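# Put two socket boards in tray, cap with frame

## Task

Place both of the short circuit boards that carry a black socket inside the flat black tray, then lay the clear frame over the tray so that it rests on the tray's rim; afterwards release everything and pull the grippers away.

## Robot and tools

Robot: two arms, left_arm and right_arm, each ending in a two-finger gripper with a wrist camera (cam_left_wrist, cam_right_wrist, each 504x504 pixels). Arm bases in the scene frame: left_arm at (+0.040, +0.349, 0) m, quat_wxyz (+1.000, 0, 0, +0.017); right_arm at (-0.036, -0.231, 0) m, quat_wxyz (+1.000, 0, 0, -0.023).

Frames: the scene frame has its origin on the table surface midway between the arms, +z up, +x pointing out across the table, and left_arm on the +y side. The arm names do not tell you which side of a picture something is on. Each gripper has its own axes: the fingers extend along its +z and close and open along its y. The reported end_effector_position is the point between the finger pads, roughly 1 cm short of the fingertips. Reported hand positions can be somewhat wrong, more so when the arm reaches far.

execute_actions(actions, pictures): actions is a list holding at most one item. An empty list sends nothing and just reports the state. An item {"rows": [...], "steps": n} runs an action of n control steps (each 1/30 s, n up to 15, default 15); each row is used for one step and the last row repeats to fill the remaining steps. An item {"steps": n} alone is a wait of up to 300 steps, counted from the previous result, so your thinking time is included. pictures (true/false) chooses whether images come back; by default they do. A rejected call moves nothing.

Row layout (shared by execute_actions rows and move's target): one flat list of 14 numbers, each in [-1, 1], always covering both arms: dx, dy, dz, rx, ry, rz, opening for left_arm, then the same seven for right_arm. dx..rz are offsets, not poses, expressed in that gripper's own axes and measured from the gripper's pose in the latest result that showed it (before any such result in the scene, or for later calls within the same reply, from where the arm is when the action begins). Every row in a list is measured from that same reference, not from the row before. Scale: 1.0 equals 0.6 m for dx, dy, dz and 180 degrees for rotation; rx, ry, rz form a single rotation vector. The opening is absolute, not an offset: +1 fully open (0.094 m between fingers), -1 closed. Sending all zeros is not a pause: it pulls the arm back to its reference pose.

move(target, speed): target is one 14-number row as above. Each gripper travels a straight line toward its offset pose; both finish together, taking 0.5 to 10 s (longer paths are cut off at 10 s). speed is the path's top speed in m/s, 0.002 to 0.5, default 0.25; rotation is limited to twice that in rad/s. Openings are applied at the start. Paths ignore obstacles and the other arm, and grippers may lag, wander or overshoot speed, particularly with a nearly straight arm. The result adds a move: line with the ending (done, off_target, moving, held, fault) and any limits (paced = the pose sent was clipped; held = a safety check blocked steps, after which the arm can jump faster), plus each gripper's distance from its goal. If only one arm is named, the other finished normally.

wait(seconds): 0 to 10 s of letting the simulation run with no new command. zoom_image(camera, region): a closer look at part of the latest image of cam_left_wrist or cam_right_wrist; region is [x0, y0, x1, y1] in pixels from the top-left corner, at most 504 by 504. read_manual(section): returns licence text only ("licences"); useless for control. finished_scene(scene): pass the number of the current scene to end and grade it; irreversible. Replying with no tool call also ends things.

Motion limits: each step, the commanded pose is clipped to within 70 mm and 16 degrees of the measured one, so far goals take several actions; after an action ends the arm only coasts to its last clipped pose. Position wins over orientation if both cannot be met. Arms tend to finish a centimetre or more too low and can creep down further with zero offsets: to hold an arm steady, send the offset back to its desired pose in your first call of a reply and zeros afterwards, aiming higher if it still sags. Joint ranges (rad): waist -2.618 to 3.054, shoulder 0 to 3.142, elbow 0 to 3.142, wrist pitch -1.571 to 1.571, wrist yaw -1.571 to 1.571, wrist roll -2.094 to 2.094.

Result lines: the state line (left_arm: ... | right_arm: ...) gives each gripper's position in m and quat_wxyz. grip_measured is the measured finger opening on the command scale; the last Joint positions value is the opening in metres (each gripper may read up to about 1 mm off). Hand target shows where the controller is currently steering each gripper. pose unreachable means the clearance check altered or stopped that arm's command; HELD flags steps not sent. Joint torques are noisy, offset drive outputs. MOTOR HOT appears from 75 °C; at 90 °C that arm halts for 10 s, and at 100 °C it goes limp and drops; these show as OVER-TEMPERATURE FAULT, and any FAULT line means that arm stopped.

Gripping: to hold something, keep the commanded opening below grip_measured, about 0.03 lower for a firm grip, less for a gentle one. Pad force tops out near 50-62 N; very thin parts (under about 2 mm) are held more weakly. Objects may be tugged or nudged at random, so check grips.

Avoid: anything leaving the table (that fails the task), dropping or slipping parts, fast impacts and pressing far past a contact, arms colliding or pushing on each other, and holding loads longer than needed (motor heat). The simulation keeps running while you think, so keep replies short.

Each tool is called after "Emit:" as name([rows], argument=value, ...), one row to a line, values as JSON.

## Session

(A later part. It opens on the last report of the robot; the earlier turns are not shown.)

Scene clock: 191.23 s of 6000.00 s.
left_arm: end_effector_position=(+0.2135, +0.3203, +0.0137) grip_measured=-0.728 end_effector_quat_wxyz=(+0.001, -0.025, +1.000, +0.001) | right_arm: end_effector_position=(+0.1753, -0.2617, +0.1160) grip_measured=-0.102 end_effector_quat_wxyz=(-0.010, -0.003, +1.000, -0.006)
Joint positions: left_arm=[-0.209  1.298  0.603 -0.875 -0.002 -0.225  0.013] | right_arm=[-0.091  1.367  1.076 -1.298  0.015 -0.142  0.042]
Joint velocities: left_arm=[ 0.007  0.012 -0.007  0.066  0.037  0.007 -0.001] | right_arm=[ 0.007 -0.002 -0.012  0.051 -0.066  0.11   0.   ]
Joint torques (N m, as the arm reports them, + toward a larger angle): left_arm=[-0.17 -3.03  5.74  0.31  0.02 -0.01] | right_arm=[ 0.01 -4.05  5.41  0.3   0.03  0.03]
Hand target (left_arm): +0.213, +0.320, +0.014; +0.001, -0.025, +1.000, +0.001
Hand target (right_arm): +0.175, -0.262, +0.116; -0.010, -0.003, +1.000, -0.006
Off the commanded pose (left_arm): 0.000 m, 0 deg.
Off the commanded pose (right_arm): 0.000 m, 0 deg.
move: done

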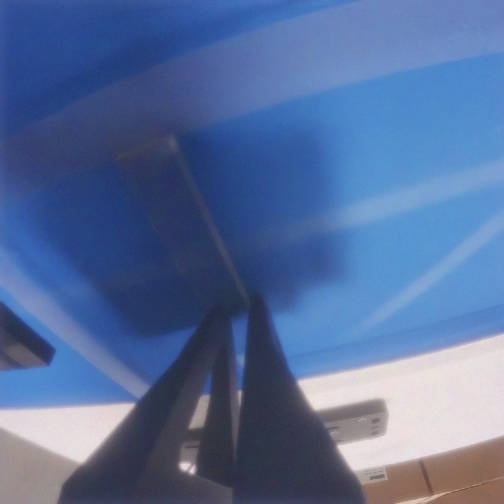

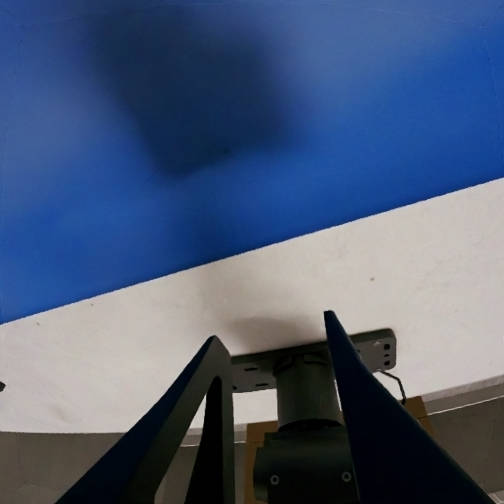

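Emit:
move(target=[0,0.02,-0.25,0,-0.01,0,-0.78,0,0,0,0,0,0,-0.1], speed=0.1)

Scene clock: 195.37 s of 6000.00 s.
left_arm: end_effector_position=(+0.2077, +0.3311, +0.1539) grip_measured=-0.728 end_effector_quat_wxyz=(-0.002, -0.026, +1.000, +0.001) | right_arm: end_effector_position=(+0.1753, -0.2617, +0.1160) grip_measured=-0.102 end_effector_quat_wxyz=(-0.010, -0.003, +1.000, -0.006)
Joint positions: left_arm=[-0.152  1.185  1.1   -1.491 -0.002 -0.169  0.013] | right_arm=[-0.091  1.367  1.076 -1.298  0.015 -0.142  0.042]
Joint velocities: left_arm=[-0.007 -0.017 -0.002 -0.007 -0.037  0.051  0.   ] | right_arm=[-0.007 -0.002  0.002 -0.037  0.037 -0.022 -0.001]
Joint torques (N m, as the arm reports them, + toward a larger angle): left_arm=[ 0.85 -3.71  9.25  0.2   0.    0.16] | right_arm=[ 0.03 -4.05  5.43  0.3   0.03  0.02]
Hand target (left_arm): +0.211, +0.334, +0.164; +0.016, -0.026, +1.000, +0.002
Hand target (right_arm): +0.175, -0.262, +0.116; -0.010, -0.003, +1.000, -0.006
Off the commanded pose (left_arm): 0.011 m, 2 deg.
Off the commanded pose (right_arm): 0.000 m, 0 deg.
move: off_target (left_arm)

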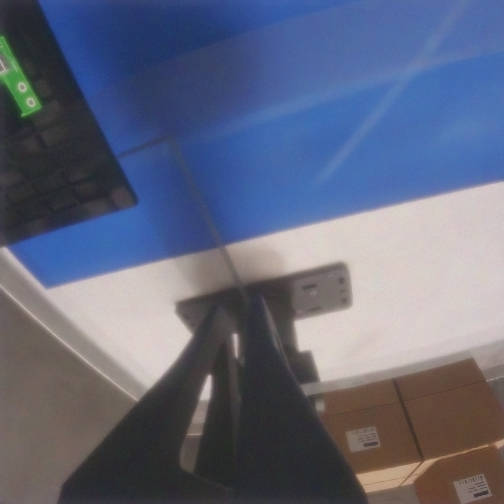

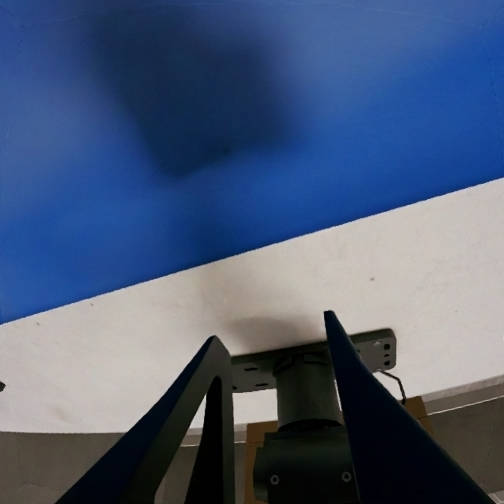

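Emit:
move(target=[-0.1,0.29,-0.03,0,0,-0.1,-0.78,0,0,0,0,0,0,-0.1], speed=0.15)

Emit:
move(target=[0,0,-0.01,0,0,-0.4,-0.78,0,0,0,0,0,0,-0.1])

Emit:
move(target=[0,0,0.15,0,0,0,-0.78,0,0,0,0,0,0,-0.1], speed=0.12)

Scene clock: 201.53 s of 6000.00 s.
left_arm: end_effector_position=(+0.2522, +0.5033, +0.1612) grip_measured=-0.727 end_effector_quat_wxyz=(-0.023, -0.186, +0.982, -0.004) | right_arm: end_effector_position=(+0.1753, -0.2617, +0.1160) grip_measured=-0.102 end_effector_quat_wxyz=(-0.010, -0.003, +1.000, -0.006)
Joint positions: left_arm=[ 0.582  1.58   1.446 -1.482 -0.011  0.242  0.013] | right_arm=[-0.091  1.367  1.076 -1.298  0.015 -0.142  0.042]
Joint velocities: left_arm=[-0.002 -0.017  0.002 -0.037  0.037  0.022  0.   ] | right_arm=[ 0.002 -0.002 -0.002  0.037  0.007 -0.007 -0.   ]
Joint torques (N m, as the arm reports them, + toward a larger angle): left_arm=[ 0.47 -6.36  9.24  0.25  0.08  0.14] | right_arm=[ 0.03 -4.01  5.42  0.3   0.03  0.02]
Hand target (left_arm): +0.257, +0.508, +0.170; -0.005, -0.182, +0.983, +0.001
Hand target (right_arm): +0.175, -0.262, +0.116; -0.010, -0.003, +1.000, -0.006
Off the commanded pose (left_arm): 0.014 m, 3 deg.
Off the commanded pose (right_arm): 0.000 m, 0 deg.
After step 90, 1.60 s passed at rest.
move: off_target (left_arm)

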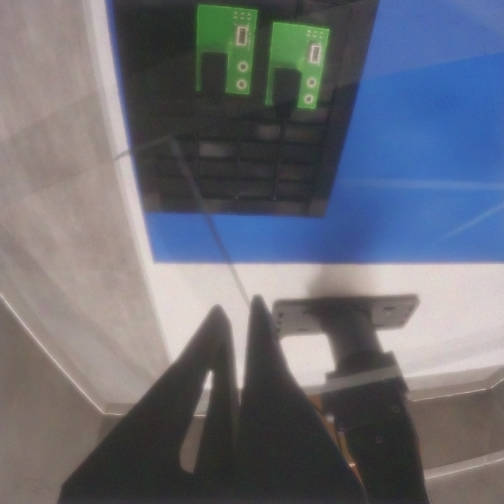

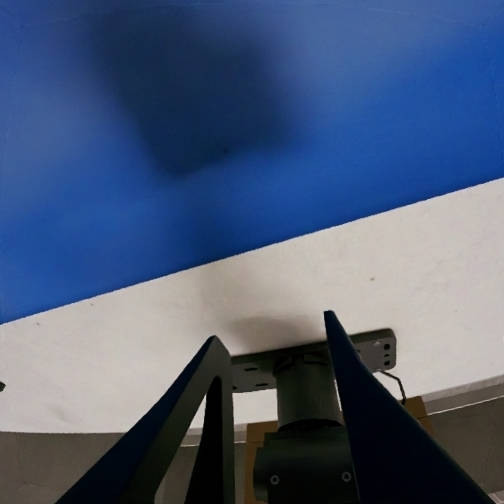

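Scene clock: 204.63 s of 6000.00 s.
left_arm: end_effector_position=(+0.2496, +0.5014, +0.1613) grip_measured=-0.724 end_effector_quat_wxyz=(+0.028, +0.723, -0.690, -0.011) | right_arm: end_effector_position=(+0.1753, -0.2617, +0.1160) grip_measured=-0.102 end_effector_quat_wxyz=(-0.010, -0.003, +1.000, -0.006)
Joint positions: left_arm=[ 0.582  1.58   1.446 -1.495 -0.011 -1.001  0.013] | right_arm=[-0.091  1.367  1.076 -1.298  0.015 -0.142  0.042]
Joint velocities: left_arm=[-0.002 -0.002  0.002 -0.051 -0.022 -0.066 -0.   ] | right_arm=[ 0.017 -0.007  0.012 -0.007 -0.007 -0.037 -0.   ]
Joint torques (N m, as the arm reports them, + toward a larger angle): left_arm=[-0.06 -5.88  8.69  0.05  0.05 -0.05] | right_arm=[ 0.03 -4.04  5.43  0.3   0.02  0.02]
Hand target (left_arm): +0.252, +0.503, +0.167; +0.021, +0.728, -0.685, -0.010
Hand target (right_arm): +0.175, -0.262, +0.116; -0.010, -0.003, +1.000, -0.006
Off the commanded pose (left_arm): 0.007 m, 1 deg.
Off the commanded pose (right_arm): 0.000 m, 0 deg.
move: done

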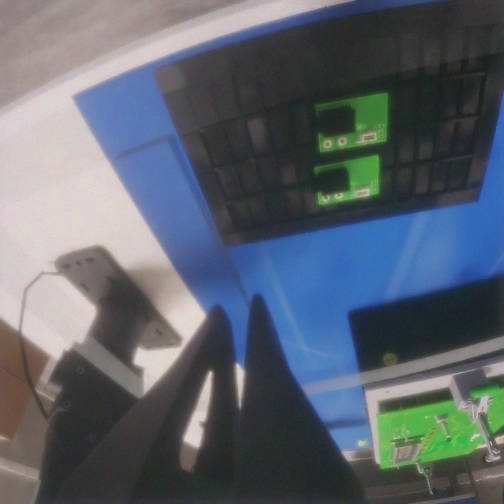

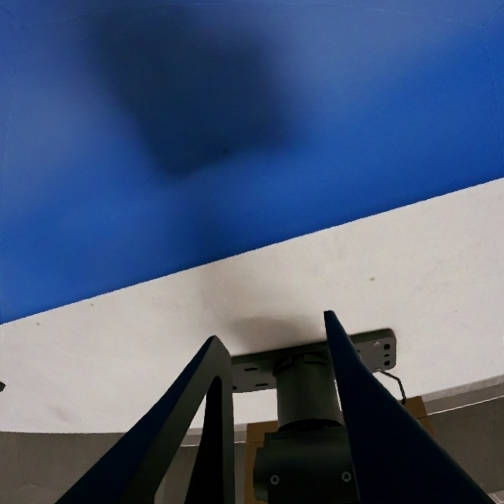

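Scene clock: 205.97 s of 6000.00 s.
left_arm: end_effector_position=(+0.2431, +0.4968, +0.0716) grip_measured=-0.724 end_effector_quat_wxyz=(+0.036, +0.723, -0.690, -0.013) | right_arm: end_effector_position=(+0.1753, -0.2617, +0.1160) grip_measured=-0.102 end_effector_quat_wxyz=(-0.010, -0.003, +1.000, -0.006)
Joint positions: left_arm=[ 0.582  1.591  1.097 -1.152 -0.011 -1.001  0.013] | right_arm=[-0.091  1.367  1.076 -1.298  0.015 -0.142  0.042]
Joint velocities: left_arm=[-0.002 -0.002 -0.007 -0.007 -0.037  0.007 -0.   ] | right_arm=[ 0.002 -0.007  0.012 -0.066  0.022 -0.066  0.001]
Joint torques (N m, as the arm reports them, + toward a larger angle): left_arm=[-0.02 -6.42  5.61  0.37 -0.02  0.  ] | right_arm=[ 0.05 -4.04  5.41  0.31  0.03  0.02]
Hand target (left_arm): +0.246, +0.499, +0.072; +0.028, +0.723, -0.690, -0.011
Hand target (right_arm): +0.175, -0.262, +0.116; -0.010, -0.003, +1.000, -0.006
Off the commanded pose (left_arm): 0.003 m, 1 deg.
Off the commanded pose (right_arm): 0.000 m, 0 deg.
move: done

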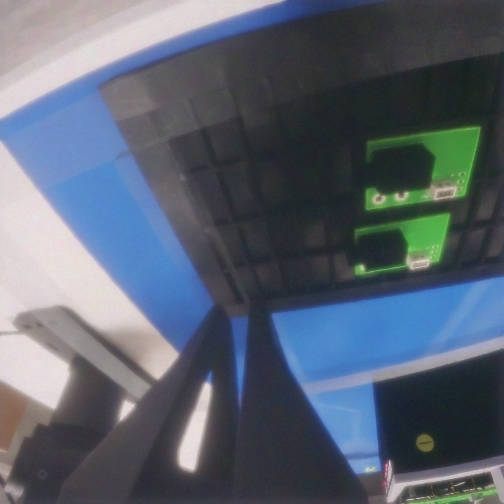

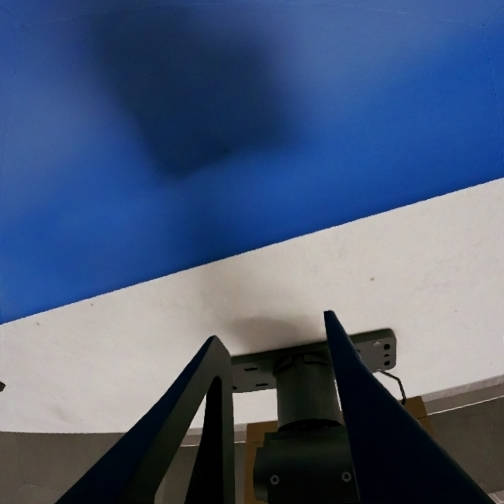

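Emit:
move(target=[-0.018,-0.052,0.05,0.032,-0.015,0,-0.78,0,0,0,0,0,0,-0.1], speed=0.06)

Scene clock: 210.60 s of 6000.00 s.
left_arm: end_effector_position=(+0.2671, +0.5092, +0.0397) grip_measured=-0.724 end_effector_quat_wxyz=(-0.010, +0.724, -0.690, +0.001) | right_arm: end_effector_position=(+0.1753, -0.2617, +0.1160) grip_measured=-0.102 end_effector_quat_wxyz=(-0.010, -0.003, +1.000, -0.006)
Joint positions: left_arm=[ 0.574  1.642  1.02  -0.929 -0.002 -1.01   0.013] | right_arm=[-0.091  1.367  1.076 -1.298  0.015 -0.142  0.042]
Joint velocities: left_arm=[-0.027 -0.007  0.012 -0.007 -0.022 -0.022 -0.001] | right_arm=[ 0.022 -0.002 -0.017 -0.037  0.007 -0.037 -0.   ]
Joint torques (N m, as the arm reports them, + toward a larger angle): left_arm=[-0.74 -6.64  5.52  0.53  0.05 -0.11] | right_arm=[ 0.04 -4.04  5.46  0.3   0.03  0.02]
Hand target (left_arm): +0.272, +0.508, +0.039; -0.017, +0.724, -0.690, +0.005
Hand target (right_arm): +0.175, -0.262, +0.116; -0.010, -0.003, +1.000, -0.006
Off the commanded pose (left_arm): 0.005 m, 1 deg.
Off the commanded pose (right_arm): 0.000 m, 0 deg.
After step 90, 0.20 s passed at rest.
move: done

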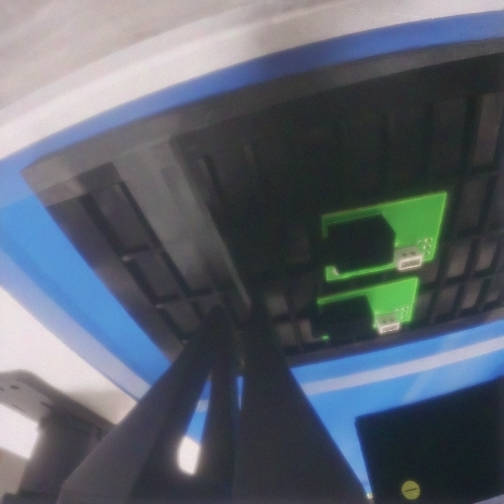

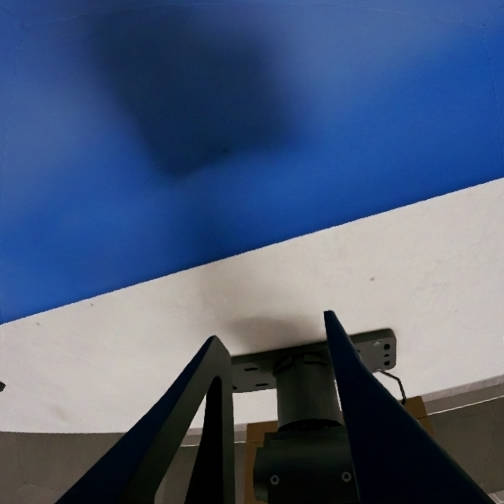

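Emit:
move(target=[0.018,-0.005,0.012,0,0,0.012,-0.78,0,0,0,0,0,0,-0.1], speed=0.04)

Scene clock: 215.10 s of 6000.00 s.
left_arm: end_effector_position=(+0.2669, +0.4992, +0.0336) grip_measured=-0.724 end_effector_quat_wxyz=(-0.003, +0.714, -0.700, -0.000) | right_arm: end_effector_position=(+0.1753, -0.2617, +0.1160) grip_measured=-0.102 end_effector_quat_wxyz=(-0.010, -0.003, +1.000, -0.006)
Joint positions: left_arm=[ 0.545  1.642  0.994 -0.917 -0.002 -1.01   0.013] | right_arm=[-0.091  1.367  1.076 -1.298  0.015 -0.142  0.042]
Joint velocities: left_arm=[-0.012 -0.002  0.007 -0.037 -0.051 -0.066 -0.   ] | right_arm=[-0.017  0.012  0.002  0.066 -0.081 -0.022 -0.001]
Joint torques (N m, as the arm reports them, + toward a larger angle): left_arm=[-0.65 -6.31  5.51  0.57  0.01 -0.04] | right_arm=[ 0.01 -4.06  5.42  0.31  0.03  0.02]
Hand target (left_arm): +0.271, +0.499, +0.033; -0.010, +0.711, -0.703, +0.001
Hand target (right_arm): +0.175, -0.262, +0.116; -0.010, -0.003, +1.000, -0.006
Off the commanded pose (left_arm): 0.004 m, 1 deg.
Off the commanded pose (right_arm): 0.000 m, 0 deg.
After step 90, 0.77 s passed at rest.
move: done

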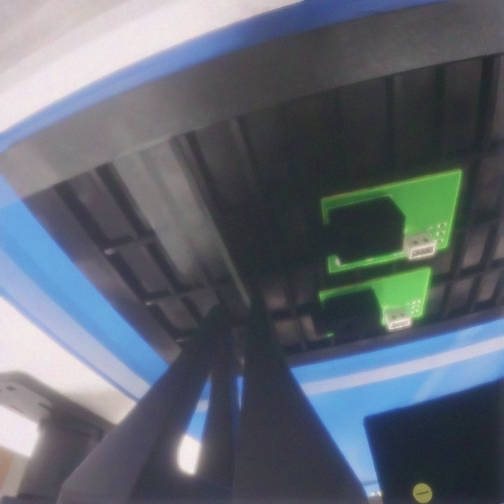

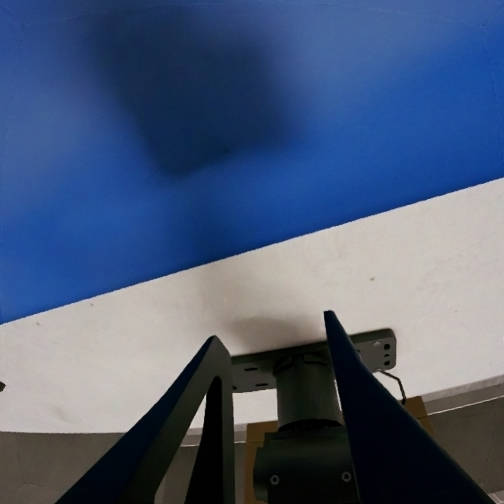

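Emit:
move(target=[0.002,-0.018,0.016,0.004,-0.004,0,-0.78,0,0,0,0,0,0,-0.1], speed=0.03)

Scene clock: 220.00 s of 6000.00 s.
left_arm: end_effector_position=(+0.2748, +0.4988, +0.0252) grip_measured=-0.724 end_effector_quat_wxyz=(-0.006, +0.713, -0.701, +0.000) | right_arm: end_effector_position=(+0.1753, -0.2617, +0.1160) grip_measured=-0.102 end_effector_quat_wxyz=(-0.010, -0.003, +1.000, -0.006)
Joint positions: left_arm=[ 0.528  1.675  0.994 -0.879 -0.002 -1.026  0.013] | right_arm=[-0.091  1.367  1.076 -1.298  0.015 -0.142  0.042]
Joint velocities: left_arm=[-0.002 -0.007  0.002 -0.081 -0.037 -0.022 -0.   ] | right_arm=[ 0.007 -0.002 -0.007 -0.007  0.007  0.051  0.001]
Joint torques (N m, as the arm reports them, + toward a larger angle): left_arm=[-1.01 -6.73  4.88  0.46  0.   -0.07] | right_arm=[ 0.01 -4.05  5.43  0.31  0.03  0.02]
Hand target (left_arm): +0.278, +0.498, +0.024; -0.012, +0.714, -0.700, -0.000
Hand target (right_arm): +0.175, -0.262, +0.116; -0.010, -0.003, +1.000, -0.006
Off the commanded pose (left_arm): 0.003 m, 1 deg.
Off the commanded pose (right_arm): 0.000 m, 0 deg.
After step 90, 1.10 s passed at rest.
move: done

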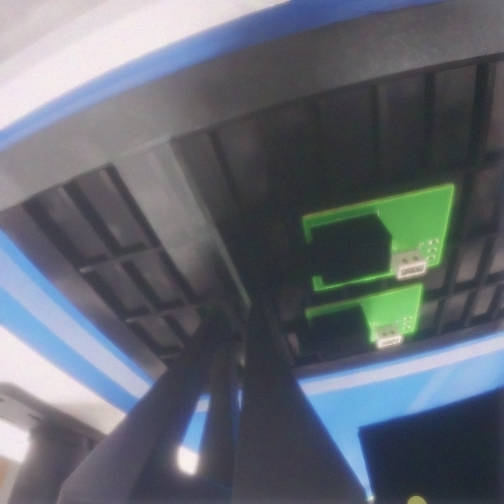

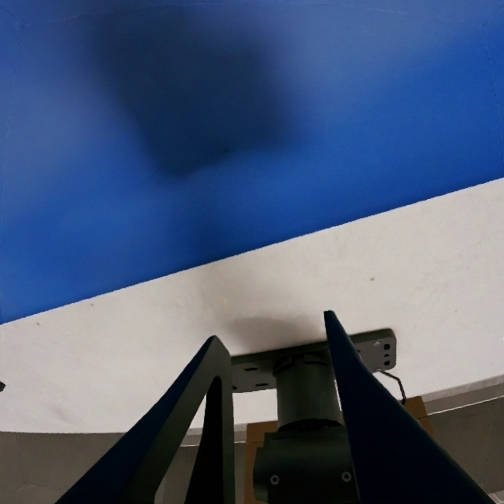

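Emit:
move(target=[0,0,0.012,0,0,0,-0.78,0,0,0,0,0,0,-0.1], speed=0.03)

Emit:
move(target=[0,0,0,0,0,0,-0.55,0,0,0,0,0,0,-0.1])

Emit:
move(target=[0,0,-0.08,0,0,0,-0.55,0,0,0,0,0,0,-0.1], speed=0.1)

Emit:
move(target=[0.1,-0.05,-0.22,0,0,0,1,0,0,0,0,0,0,-0.1])

Scene clock: 224.33 s of 6000.00 s.
left_arm: end_effector_position=(+0.2750, +0.4989, +0.0238) grip_measured=-0.724 end_effector_quat_wxyz=(-0.004, +0.714, -0.700, +0.000) | right_arm: end_effector_position=(+0.1753, -0.2617, +0.1160) grip_measured=-0.102 end_effector_quat_wxyz=(-0.010, -0.003, +1.000, -0.006)
Joint positions: left_arm=[ 0.528  1.68   0.994 -0.876 -0.002 -1.027  0.013] | right_arm=[-0.091  1.367  1.076 -1.298  0.015 -0.142  0.042]
Joint velocities: left_arm=[-0.007  0.007 -0.002  0.037  0.037 -0.037 -0.001] | right_arm=[-0.007 -0.012  0.002 -0.037  0.007 -0.022  0.001]
Joint torques (N m, as the arm reports them, + toward a larger angle): left_arm=[ 0.01 -6.23  4.13  0.69 -0.02  0.02] | right_arm=[ 0.02 -4.04  5.42  0.31  0.03  0.01]
Hand target (left_arm): +0.275, +0.499, +0.018; -0.005, +0.713, -0.701, +0.000
Hand target (right_arm): +0.175, -0.262, +0.116; -0.010, -0.003, +1.000, -0.006
Off the commanded pose (left_arm): 0.006 m, 0 deg.
Off the commanded pose (right_arm): 0.000 m, 0 deg.
After step 90, 0.63 s passed at rest.
move: done

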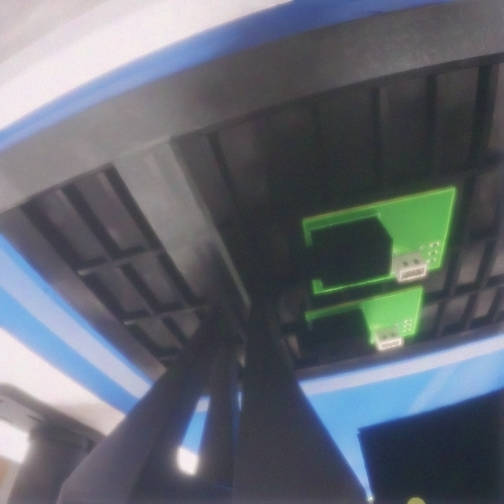

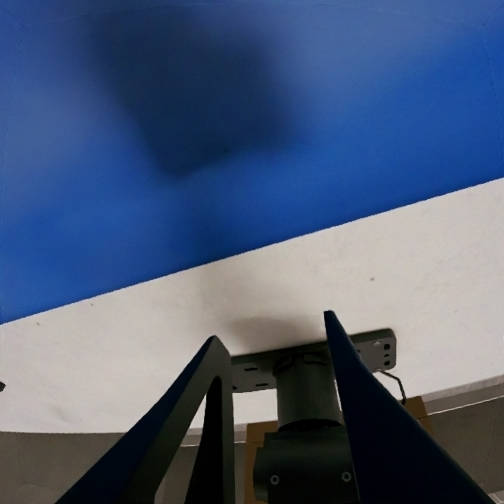

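Scene clock: 224.83 s of 6000.00 s.
left_arm: end_effector_position=(+0.2750, +0.4989, +0.0238) grip_measured=-0.552 end_effector_quat_wxyz=(-0.004, +0.714, -0.700, +0.000) | right_arm: end_effector_position=(+0.1753, -0.2617, +0.1160) grip_measured=-0.102 end_effector_quat_wxyz=(-0.010, -0.003, +1.000, -0.006)
Joint positions: left_arm=[ 0.528  1.68   0.994 -0.876 -0.002 -1.027  0.021] | right_arm=[-0.091  1.367  1.076 -1.298  0.015 -0.142  0.042]
Joint velocities: left_arm=[ 0.017  0.002 -0.012  0.022  0.037  0.007 -0.001] | right_arm=[ 0.002 -0.002  0.002 -0.022  0.007 -0.022 -0.001]
Joint torques (N m, as the arm reports them, + toward a larger angle): left_arm=[-0.16 -6.77  5.89  0.36  0.02  0.05] | right_arm=[ 0.03 -4.05  5.43  0.31  0.04  0.03]
Hand target (left_arm): +0.275, +0.499, +0.024; -0.004, +0.714, -0.700, +0.000
Hand target (right_arm): +0.175, -0.262, +0.116; -0.010, -0.003, +1.000, -0.006
Off the commanded pose (left_arm): 0.000 m, 0 deg.
Off the commanded pose (right_arm): 0.000 m, 0 deg.
move: done

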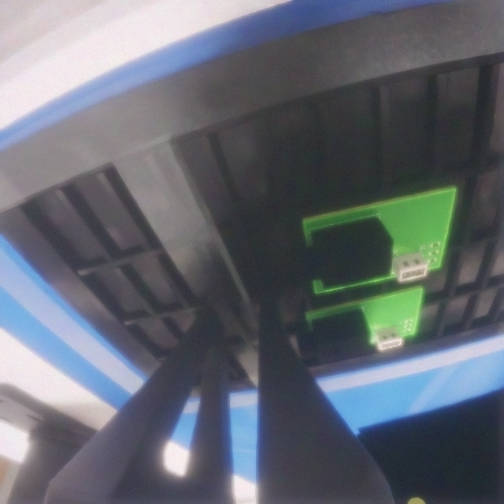

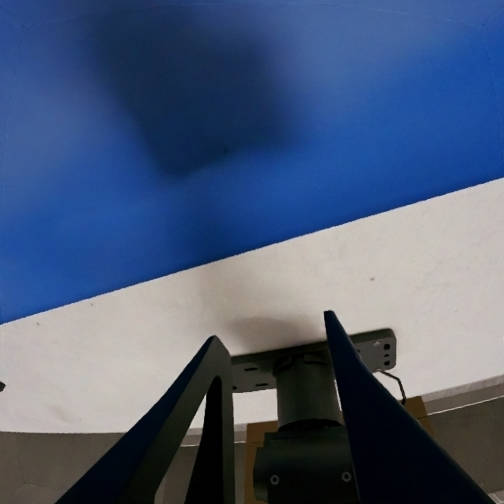

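Scene clock: 225.90 s of 6000.00 s.
left_arm: end_effector_position=(+0.2688, +0.4950, +0.0608) grip_measured=-0.552 end_effector_quat_wxyz=(+0.012, +0.714, -0.700, -0.004) | right_arm: end_effector_position=(+0.1753, -0.2617, +0.1160) grip_measured=-0.102 end_effector_quat_wxyz=(-0.010, -0.003, +1.000, -0.006)
Joint positions: left_arm=[ 0.528  1.632  1.098 -1.063 -0.002 -1.027  0.021] | right_arm=[-0.091  1.367  1.076 -1.298  0.015 -0.142  0.042]
Joint velocities: left_arm=[ 0.007  0.002  0.002  0.007 -0.007  0.037  0.   ] | right_arm=[ 0.007  0.002 -0.012 -0.037 -0.051 -0.007 -0.   ]
Joint torques (N m, as the arm reports them, + toward a larger angle): left_arm=[ 0.08 -8.04  8.47  0.15  0.    0.  ] | right_arm=[ 0.05 -4.02  5.44  0.3   0.03  0.02]
Hand target (left_arm): +0.274, +0.499, +0.072; -0.004, +0.714, -0.700, +0.000
Hand target (right_arm): +0.175, -0.262, +0.116; -0.010, -0.003, +1.000, -0.006
Off the commanded pose (left_arm): 0.013 m, 2 deg.
Off the commanded pose (right_arm): 0.000 m, 0 deg.
move: off_target (left_arm)

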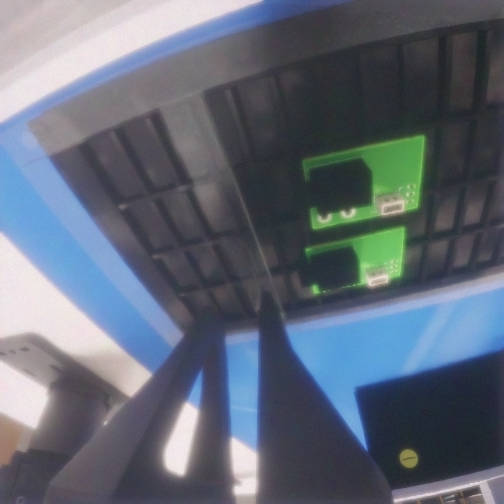

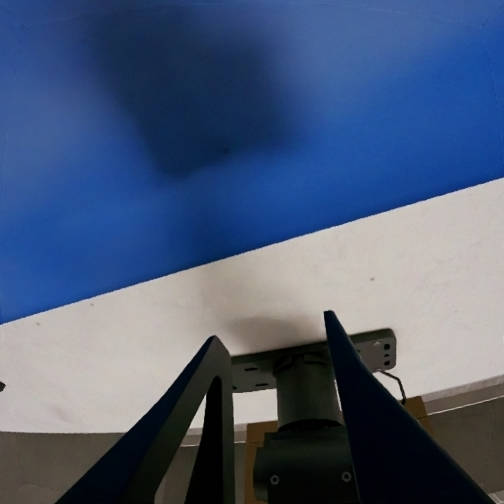

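Scene clock: 227.20 s of 6000.00 s.
left_arm: end_effector_position=(+0.3009, +0.4396, +0.1882) grip_measured=+0.999 end_effector_quat_wxyz=(+0.008, +0.712, -0.702, -0.003) | right_arm: end_effector_position=(+0.1753, -0.2617, +0.1160) grip_measured=-0.102 end_effector_quat_wxyz=(-0.010, -0.003, +1.000, -0.006)
Joint positions: left_arm=[ 0.297  1.624  1.601 -1.565  0.002 -1.253  0.094] | right_arm=[-0.091  1.367  1.076 -1.298  0.015 -0.142  0.042]
Joint velocities: left_arm=[ 0.002  0.002 -0.002  0.037 -0.007  0.022  0.   ] | right_arm=[-0.012  0.002  0.007 -0.022  0.007  0.022  0.   ]
Joint torques (N m, as the arm reports them, + toward a larger angle): left_arm=[-0.65 -6.72  7.63  0.17  0.04 -0.15] | right_arm=[ 0.06 -4.05  5.44  0.31  0.03  0.02]
Hand target (left_arm): +0.302, +0.438, +0.193; +0.005, +0.714, -0.700, -0.001
Hand target (right_arm): +0.175, -0.262, +0.116; -0.010, -0.003, +1.000, -0.006
Off the commanded pose (left_arm): 0.006 m, 1 deg.
Off the commanded pose (right_arm): 0.000 m, 0 deg.
joint sent to its limit (left arm) — the command would take joint 4 (wrist pitch) past its lower limit, so that joint was sent only as far as its limit.
move: done

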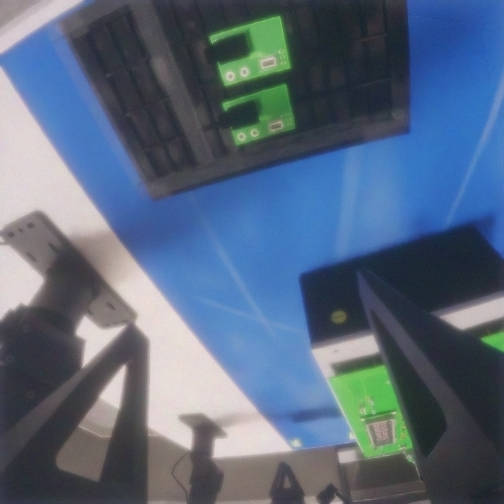

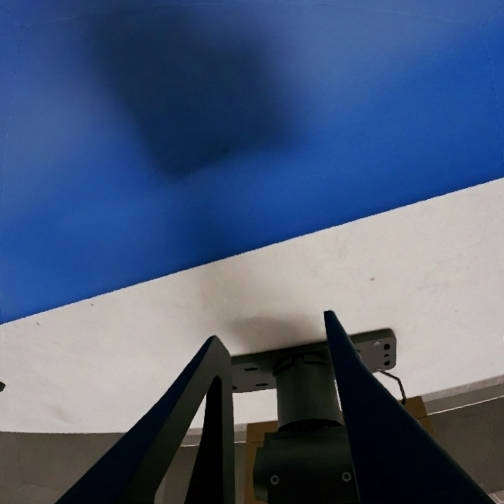

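Emit:
zoom_image(camera="cam_left_wrist", region=[30,0,450,220])

Region (30, 0, 450, 220) of cam_left_wrist's 504x504 image, scaled by 1.200, with more detail than that image has; it fills the top 264 rows of this view, and the rest is white.

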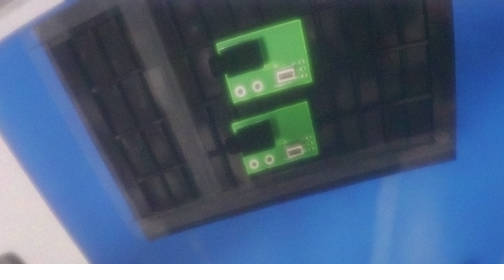

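Emit:
move(target=[-0.08,0.15,0.1,0,0,0,1,0,0,0,0,0,0,-0.1])

Scene clock: 232.50 s of 6000.00 s.
left_arm: end_effector_position=(+0.2092, +0.4819, +0.1259) grip_measured=+0.999 end_effector_quat_wxyz=(+0.027, +0.712, -0.701, -0.005) | right_arm: end_effector_position=(+0.1753, -0.2617, +0.1160) grip_measured=-0.102 end_effector_quat_wxyz=(-0.010, -0.003, +1.000, -0.006)
Joint positions: left_arm=[ 0.624  1.404  1.144 -1.365 -0.003 -0.928  0.094] | right_arm=[-0.091  1.367  1.076 -1.298  0.015 -0.142  0.042]
Joint velocities: left_arm=[ 0.007 -0.012  0.017  0.007 -0.022  0.037  0.001] | right_arm=[ 0.002 -0.002 -0.002 -0.168 -0.066 -0.022  0.   ]
Joint torques (N m, as the arm reports them, + toward a larger angle): left_arm=[ 0.87 -6.46  5.53  0.33  0.02  0.16] | right_arm=[ 0.05 -4.04  5.44  0.31  0.03  0.02]
Hand target (left_arm): +0.209, +0.485, +0.129; +0.010, +0.712, -0.702, -0.003
Hand target (right_arm): +0.175, -0.262, +0.116; -0.010, -0.003, +1.000, -0.006
Off the commanded pose (left_arm): 0.005 m, 2 deg.
Off the commanded pose (right_arm): 0.000 m, 0 deg.
After step 90, 1.13 s passed at rest.
move: done

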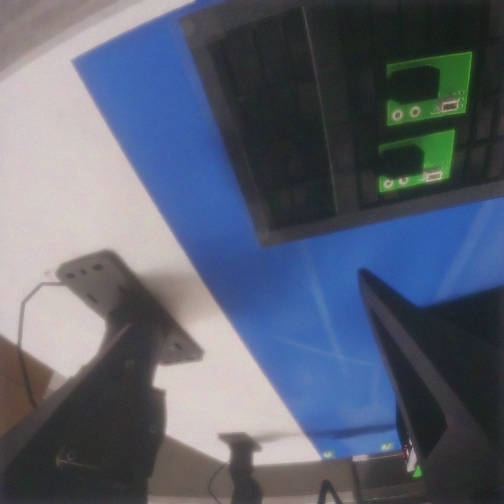

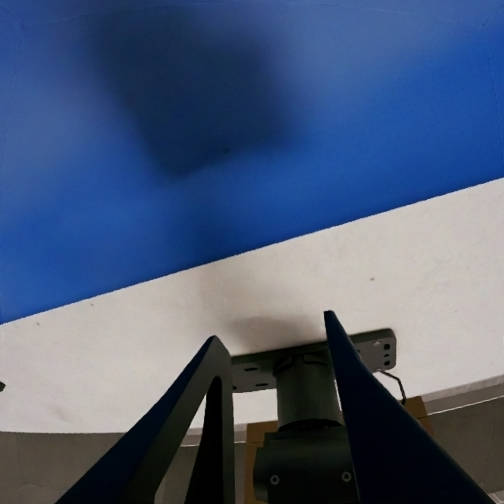

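Emit:
zoom_image(camera="cam_left_wrist", region=[140,0,280,140])

Region (140, 0, 280, 140) of cam_left_wrist's 504x504 image, scaled by 3.600, with more detail than that image has.

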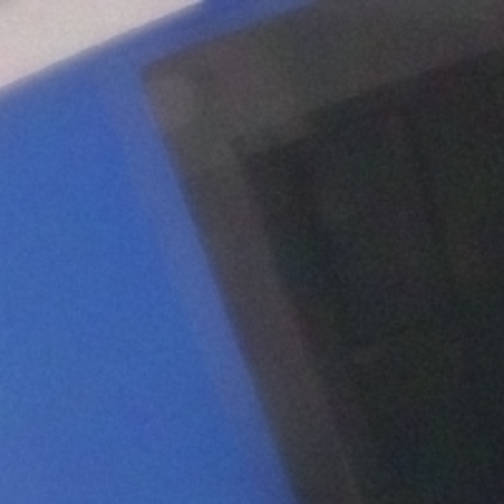

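Emit:
move(target=[-0.035,-0.028,0.16,0.02,-0.016,0,-0.2,0,0,0,0,0,0,-0.1], speed=0.08)

Scene clock: 240.00 s of 6000.00 s.
left_arm: end_effector_position=(+0.2219, +0.4955, +0.0301) grip_measured=-0.198 end_effector_quat_wxyz=(-0.007, +0.712, -0.702, -0.000) | right_arm: end_effector_position=(+0.1753, -0.2617, +0.1160) grip_measured=-0.102 end_effector_quat_wxyz=(-0.010, -0.003, +1.000, -0.006)
Joint positions: left_arm=[ 0.637  1.495  0.833 -0.896 -0.003 -0.915  0.038] | right_arm=[-0.091  1.367  1.076 -1.298  0.015 -0.142  0.042]
Joint velocities: left_arm=[ 0.022 -0.002 -0.002  0.007  0.095  0.007  0.001] | right_arm=[-0.007 -0.007 -0.007 -0.037  0.022 -0.066  0.   ]
Joint torques (N m, as the arm reports them, + toward a larger angle): left_arm=[ 0.8  -4.75  5.31  0.59  0.01  0.12] | right_arm=[ 0.04 -4.04  5.41  0.32  0.03  0.01]
Hand target (left_arm): +0.222, +0.500, +0.029; -0.013, +0.713, -0.701, -0.001
Hand target (right_arm): +0.175, -0.262, +0.116; -0.010, -0.003, +1.000, -0.006
Off the commanded pose (left_arm): 0.005 m, 1 deg.
Off the commanded pose (right_arm): 0.000 m, 0 deg.
After step 90, 2.70 s passed at rest.
move: done

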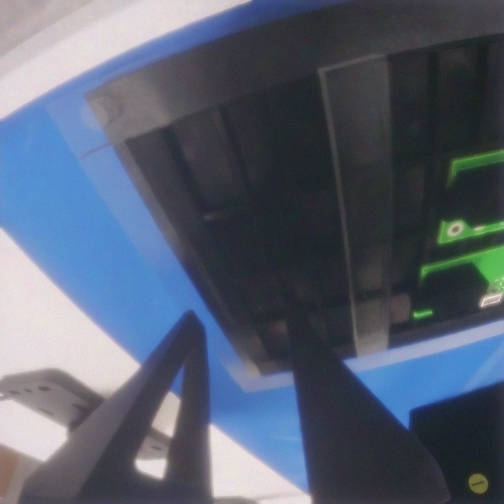

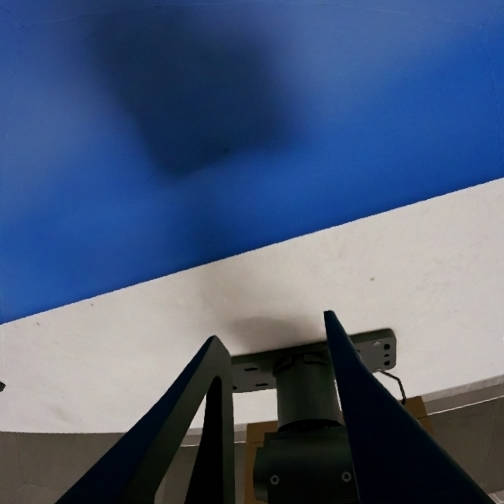

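Left finger is right at the bar's outer edge; open a bit, lower, then close partly.

Emit:
move(target=[0,0,0.013,0,0,0,0.1,0,0,0,0,0,0,-0.1], speed=0.02)

Emit:
execute_actions([
  {"rows":[[0,0,0,0,0,0,-0.1,0,0,0,0,0,0,-0.1],[0,0,0,0,0,0,-0.15,0,0,0,0,0,0,-0.1],[0,0,0,0,0,0,-0.2,0,0,0,0,0,0,-0.1],[0,0,0,0,0,0,-0.25,0,0,0,0,0,0,-0.1],[0,0,0,0,0,0,-0.3,0,0,0,0,0,0,-0.1],[0,0,0,0,0,0,-0.35,0,0,0,0,0,0,-0.1],[0,0,0,0,0,0,-0.4,0,0,0,0,0,0,-0.1],[0,0,0,0,0,0,-0.45,0,0,0,0,0,0,-0.1]]},
])

Scene clock: 248.97 s of 6000.00 s.
left_arm: end_effector_position=(+0.2201, +0.4941, +0.0239) grip_measured=+0.098 end_effector_quat_wxyz=(-0.001, +0.712, -0.702, -0.001) | right_arm: end_effector_position=(+0.1753, -0.2617, +0.1160) grip_measured=-0.102 end_effector_quat_wxyz=(-0.010, -0.003, +1.000, -0.006)
Joint positions: left_arm=[ 0.637  1.508  0.818 -0.879 -0.003 -0.915  0.052] | right_arm=[-0.091  1.367  1.076 -1.298  0.015 -0.142  0.042]
Joint velocities: left_arm=[-0.007 -0.007 -0.007 -0.022  0.007  0.007 -0.001] | right_arm=[ 0.012  0.012  0.002  0.022 -0.037  0.037 -0.   ]
Joint torques (N m, as the arm reports them, + toward a larger angle): left_arm=[-0.25 -5.04  5.55  0.48  0.02  0.04] | right_arm=[ 0.04 -4.04  5.38  0.31  0.03  0.02]
Hand target (left_arm): +0.222, +0.496, +0.022; -0.007, +0.712, -0.702, -0.000
Hand target (right_arm): +0.175, -0.262, +0.116; -0.010, -0.003, +1.000, -0.006
Off the commanded pose (left_arm): 0.003 m, 1 deg.
Off the commanded pose (right_arm): 0.000 m, 0 deg.
After step 90, 5.20 s passed at rest.
move: done

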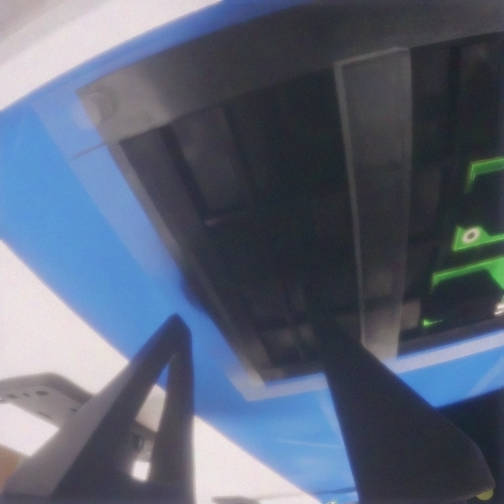

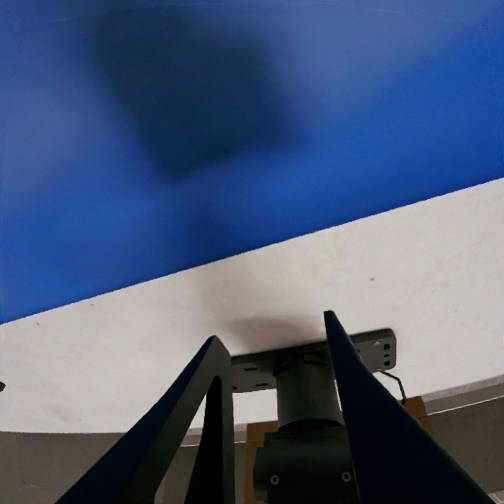

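Scene clock: 249.47 s of 6000.00 s.
left_arm: end_effector_position=(+0.2201, +0.4941, +0.0239) grip_measured=-0.448 end_effector_quat_wxyz=(-0.001, +0.712, -0.702, -0.001) | right_arm: end_effector_position=(+0.1753, -0.2617, +0.1160) grip_measured=-0.102 end_effector_quat_wxyz=(-0.010, -0.003, +1.000, -0.006)
Joint positions: left_arm=[ 0.637  1.508  0.818 -0.879 -0.003 -0.915  0.026] | right_arm=[-0.091  1.367  1.076 -1.298  0.015 -0.142  0.042]
Joint velocities: left_arm=[ 0.002 -0.007 -0.002 -0.051 -0.037 -0.007 -0.   ] | right_arm=[ 0.002  0.002  0.002 -0.022  0.051  0.095 -0.   ]
Joint torques (N m, as the arm reports them, + toward a larger angle): left_arm=[-0.11 -5.15  5.76  0.35  0.03  0.04] | right_arm=[ 0.05 -4.08  5.44  0.31  0.03  0.02]
Hand target (left_arm): +0.220, +0.494, +0.024; -0.001, +0.712, -0.702, -0.001
Hand target (right_arm): +0.175, -0.262, +0.116; -0.010, -0.003, +1.000, -0.006
Off the commanded pose (left_arm): 0.000 m, 0 deg.
Off the commanded pose (right_arm): 0.000 m, 0 deg.
Steps of this call (steps 1 to 15: all 15 steps of this action). Readings (end_effector_position):
1: left_arm (+0.2201, +0.4941, +0.0239) | right_arm (+0.1753, -0.2617, +0.1160)
2: left_arm (+0.2201, +0.4941, +0.0239) | right_arm (+0.1753, -0.2617, +0.1160)
4: left_arm (+0.2201, +0.4941, +0.0239) | right_arm (+0.1753, -0.2617, +0.1160)
8: left_arm (+0.2201, +0.4941, +0.0239) | right_arm (+0.1753, -0.2617, +0.1160)
15: the state above

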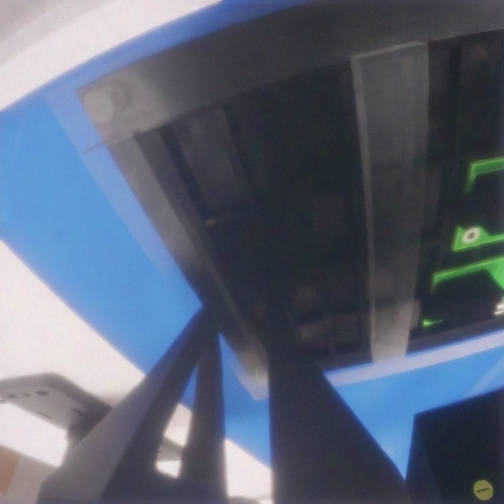

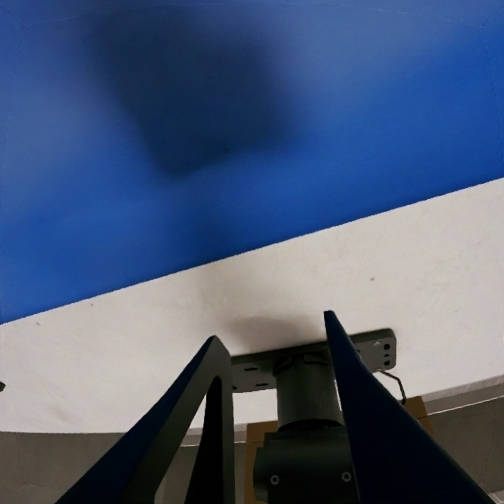

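Emit:
execute_actions([
  {"rows":[[0,0,0,0,0,0,-0.49,0,0,0,0,0,0,-0.1],[0,0,0,0,0,0,-0.53,0,0,0,0,0,0,-0.1]],"steps":8},
], pictures=false)

Emit:
move(target=[0,0,-0.2,0,0,0,0,0,0,0,0,0,0,-0.1], speed=0.12)

Emit:
move(target=[0.25,0,-0.05,0,0,0,0,0,0,0,0,0,0,-0.1])

Scene clock: 253.93 s of 6000.00 s.
left_arm: end_effector_position=(+0.2201, +0.4941, +0.0239) grip_measured=-0.528 end_effector_quat_wxyz=(-0.001, +0.712, -0.702, -0.001) | right_arm: end_effector_position=(+0.1753, -0.2617, +0.1160) grip_measured=-0.102 end_effector_quat_wxyz=(-0.010, -0.003, +1.000, -0.006)
Joint positions: left_arm=[ 0.637  1.508  0.818 -0.879 -0.003 -0.915  0.022] | right_arm=[-0.091  1.367  1.076 -1.298  0.015 -0.142  0.042]
Joint velocities: left_arm=[ 0.017 -0.012 -0.017 -0.022  0.037  0.037 -0.   ] | right_arm=[ 0.007 -0.012  0.007 -0.037 -0.037  0.022  0.   ]
Joint torques (N m, as the arm reports them, + toward a larger angle): left_arm=[ 0.2  -5.09  5.91  0.34 -0.01 -0.02] | right_arm=[ 0.05 -4.02  5.45  0.31  0.03  0.01]
Hand target (left_arm): +0.220, +0.494, +0.024; -0.001, +0.712, -0.702, -0.001
Hand target (right_arm): +0.175, -0.262, +0.116; -0.010, -0.003, +1.000, -0.006
Off the commanded pose (left_arm): 0.000 m, 0 deg.
Off the commanded pose (right_arm): 0.000 m, 0 deg.
Steps of this call (steps 1 to 90: nothing new was sent; then 1.20 s passed at rest; steps 91 to 98: all 8 steps of this action). Readings (end_effector_position):
91: left_arm (+0.2201, +0.4941, +0.0239) | right_arm (+0.1753, -0.2617, +0.1160)
92: left_arm (+0.2201, +0.4941, +0.0239) | right_arm (+0.1753, -0.2617, +0.1160)
94: left_arm (+0.2201, +0.4941, +0.0239) | right_arm (+0.1753, -0.2617, +0.1160)
98: the state above

Scene clock: 255.80 s of 6000.00 s.
left_arm: end_effector_position=(+0.2163, +0.4910, +0.1327) grip_measured=-0.002 end_effector_quat_wxyz=(+0.018, +0.712, -0.702, -0.004) | right_arm: end_effector_position=(+0.1753, -0.2617, +0.1160) grip_measured=-0.102 end_effector_quat_wxyz=(-0.010, -0.003, +1.000, -0.006)
Joint positions: left_arm=[ 0.637  1.431  1.194 -1.371 -0.003 -0.915  0.047] | right_arm=[-0.091  1.367  1.076 -1.298  0.015 -0.142  0.042]
Joint velocities: left_arm=[ 0.002 -0.007  0.002  0.007  0.037 -0.081 -0.   ] | right_arm=[-0.012 -0.007 -0.002 -0.066  0.007 -0.037  0.   ]
Joint torques (N m, as the arm reports them, + toward a larger angle): left_arm=[ 0.14 -6.49  8.93  0.07  0.04  0.01] | right_arm=[ 0.06 -4.03  5.41  0.31  0.03  0.02]
Hand target (left_arm): +0.219, +0.494, +0.144; -0.001, +0.712, -0.702, -0.001
Hand target (right_arm): +0.175, -0.262, +0.116; -0.010, -0.003, +1.000, -0.006
Off the commanded pose (left_arm): 0.012 m, 2 deg.
Off the commanded pose (right_arm): 0.000 m, 0 deg.
move: off_target (left_arm)

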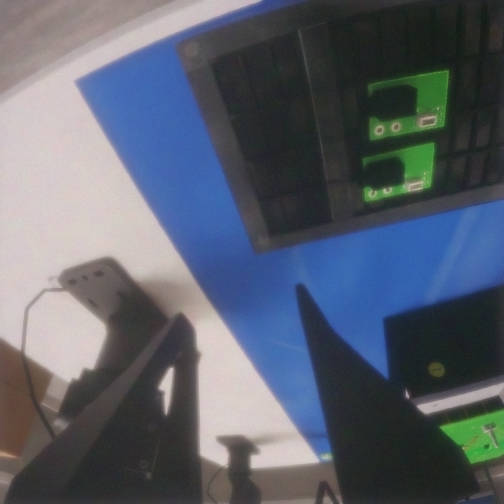

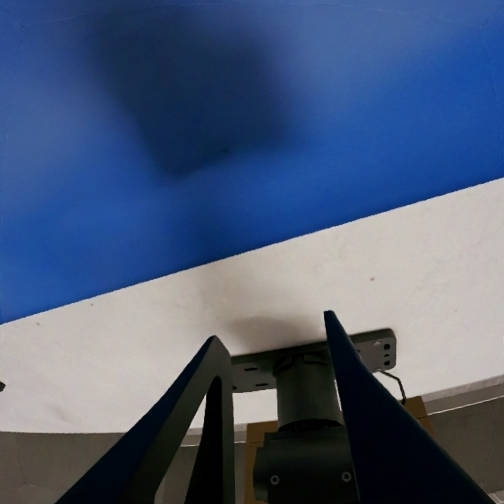

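Scene clock: 257.17 s of 6000.00 s.
left_arm: end_effector_position=(+0.2184, +0.3412, +0.1576) grip_measured=-0.002 end_effector_quat_wxyz=(+0.030, +0.711, -0.702, -0.007) | right_arm: end_effector_position=(+0.1753, -0.2617, +0.1160) grip_measured=-0.102 end_effector_quat_wxyz=(-0.010, -0.003, +1.000, -0.006)
Joint positions: left_arm=[-0.052  1.268  1.167 -1.521  0.034 -1.6    0.047] | right_arm=[-0.091  1.367  1.076 -1.298  0.015 -0.142  0.042]
Joint velocities: left_arm=[-0.007 -0.002 -0.002  0.007 -0.037  0.022 -0.001] | right_arm=[-0.007  0.012 -0.017 -0.066 -0.037 -0.022 -0.   ]
Joint torques (N m, as the arm reports them, + toward a larger angle): left_arm=[-1.01 -4.33  8.88  0.06 -0.1  -0.14] | right_arm=[ 0.01 -4.03  5.41  0.3   0.02  0.03]
Hand target (left_arm): +0.220, +0.342, +0.167; +0.016, +0.712, -0.702, -0.002
Hand target (right_arm): +0.175, -0.262, +0.116; -0.010, -0.003, +1.000, -0.006
Off the commanded pose (left_arm): 0.008 m, 1 deg.
Off the commanded pose (right_arm): 0.000 m, 0 deg.
move: done

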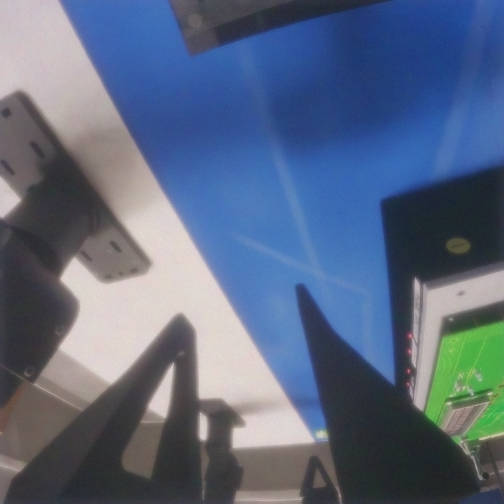

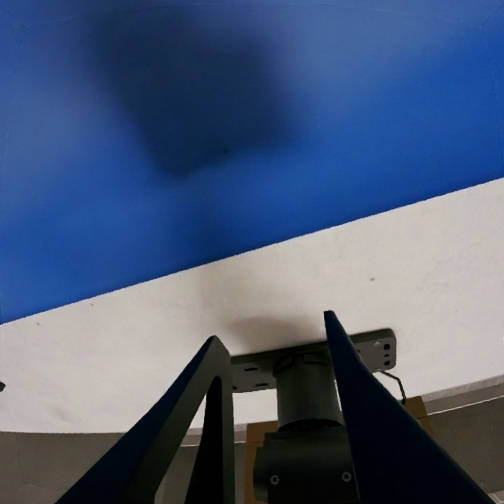

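Emit:
finished_scene(scene=1)

The scene is finished: the task was done.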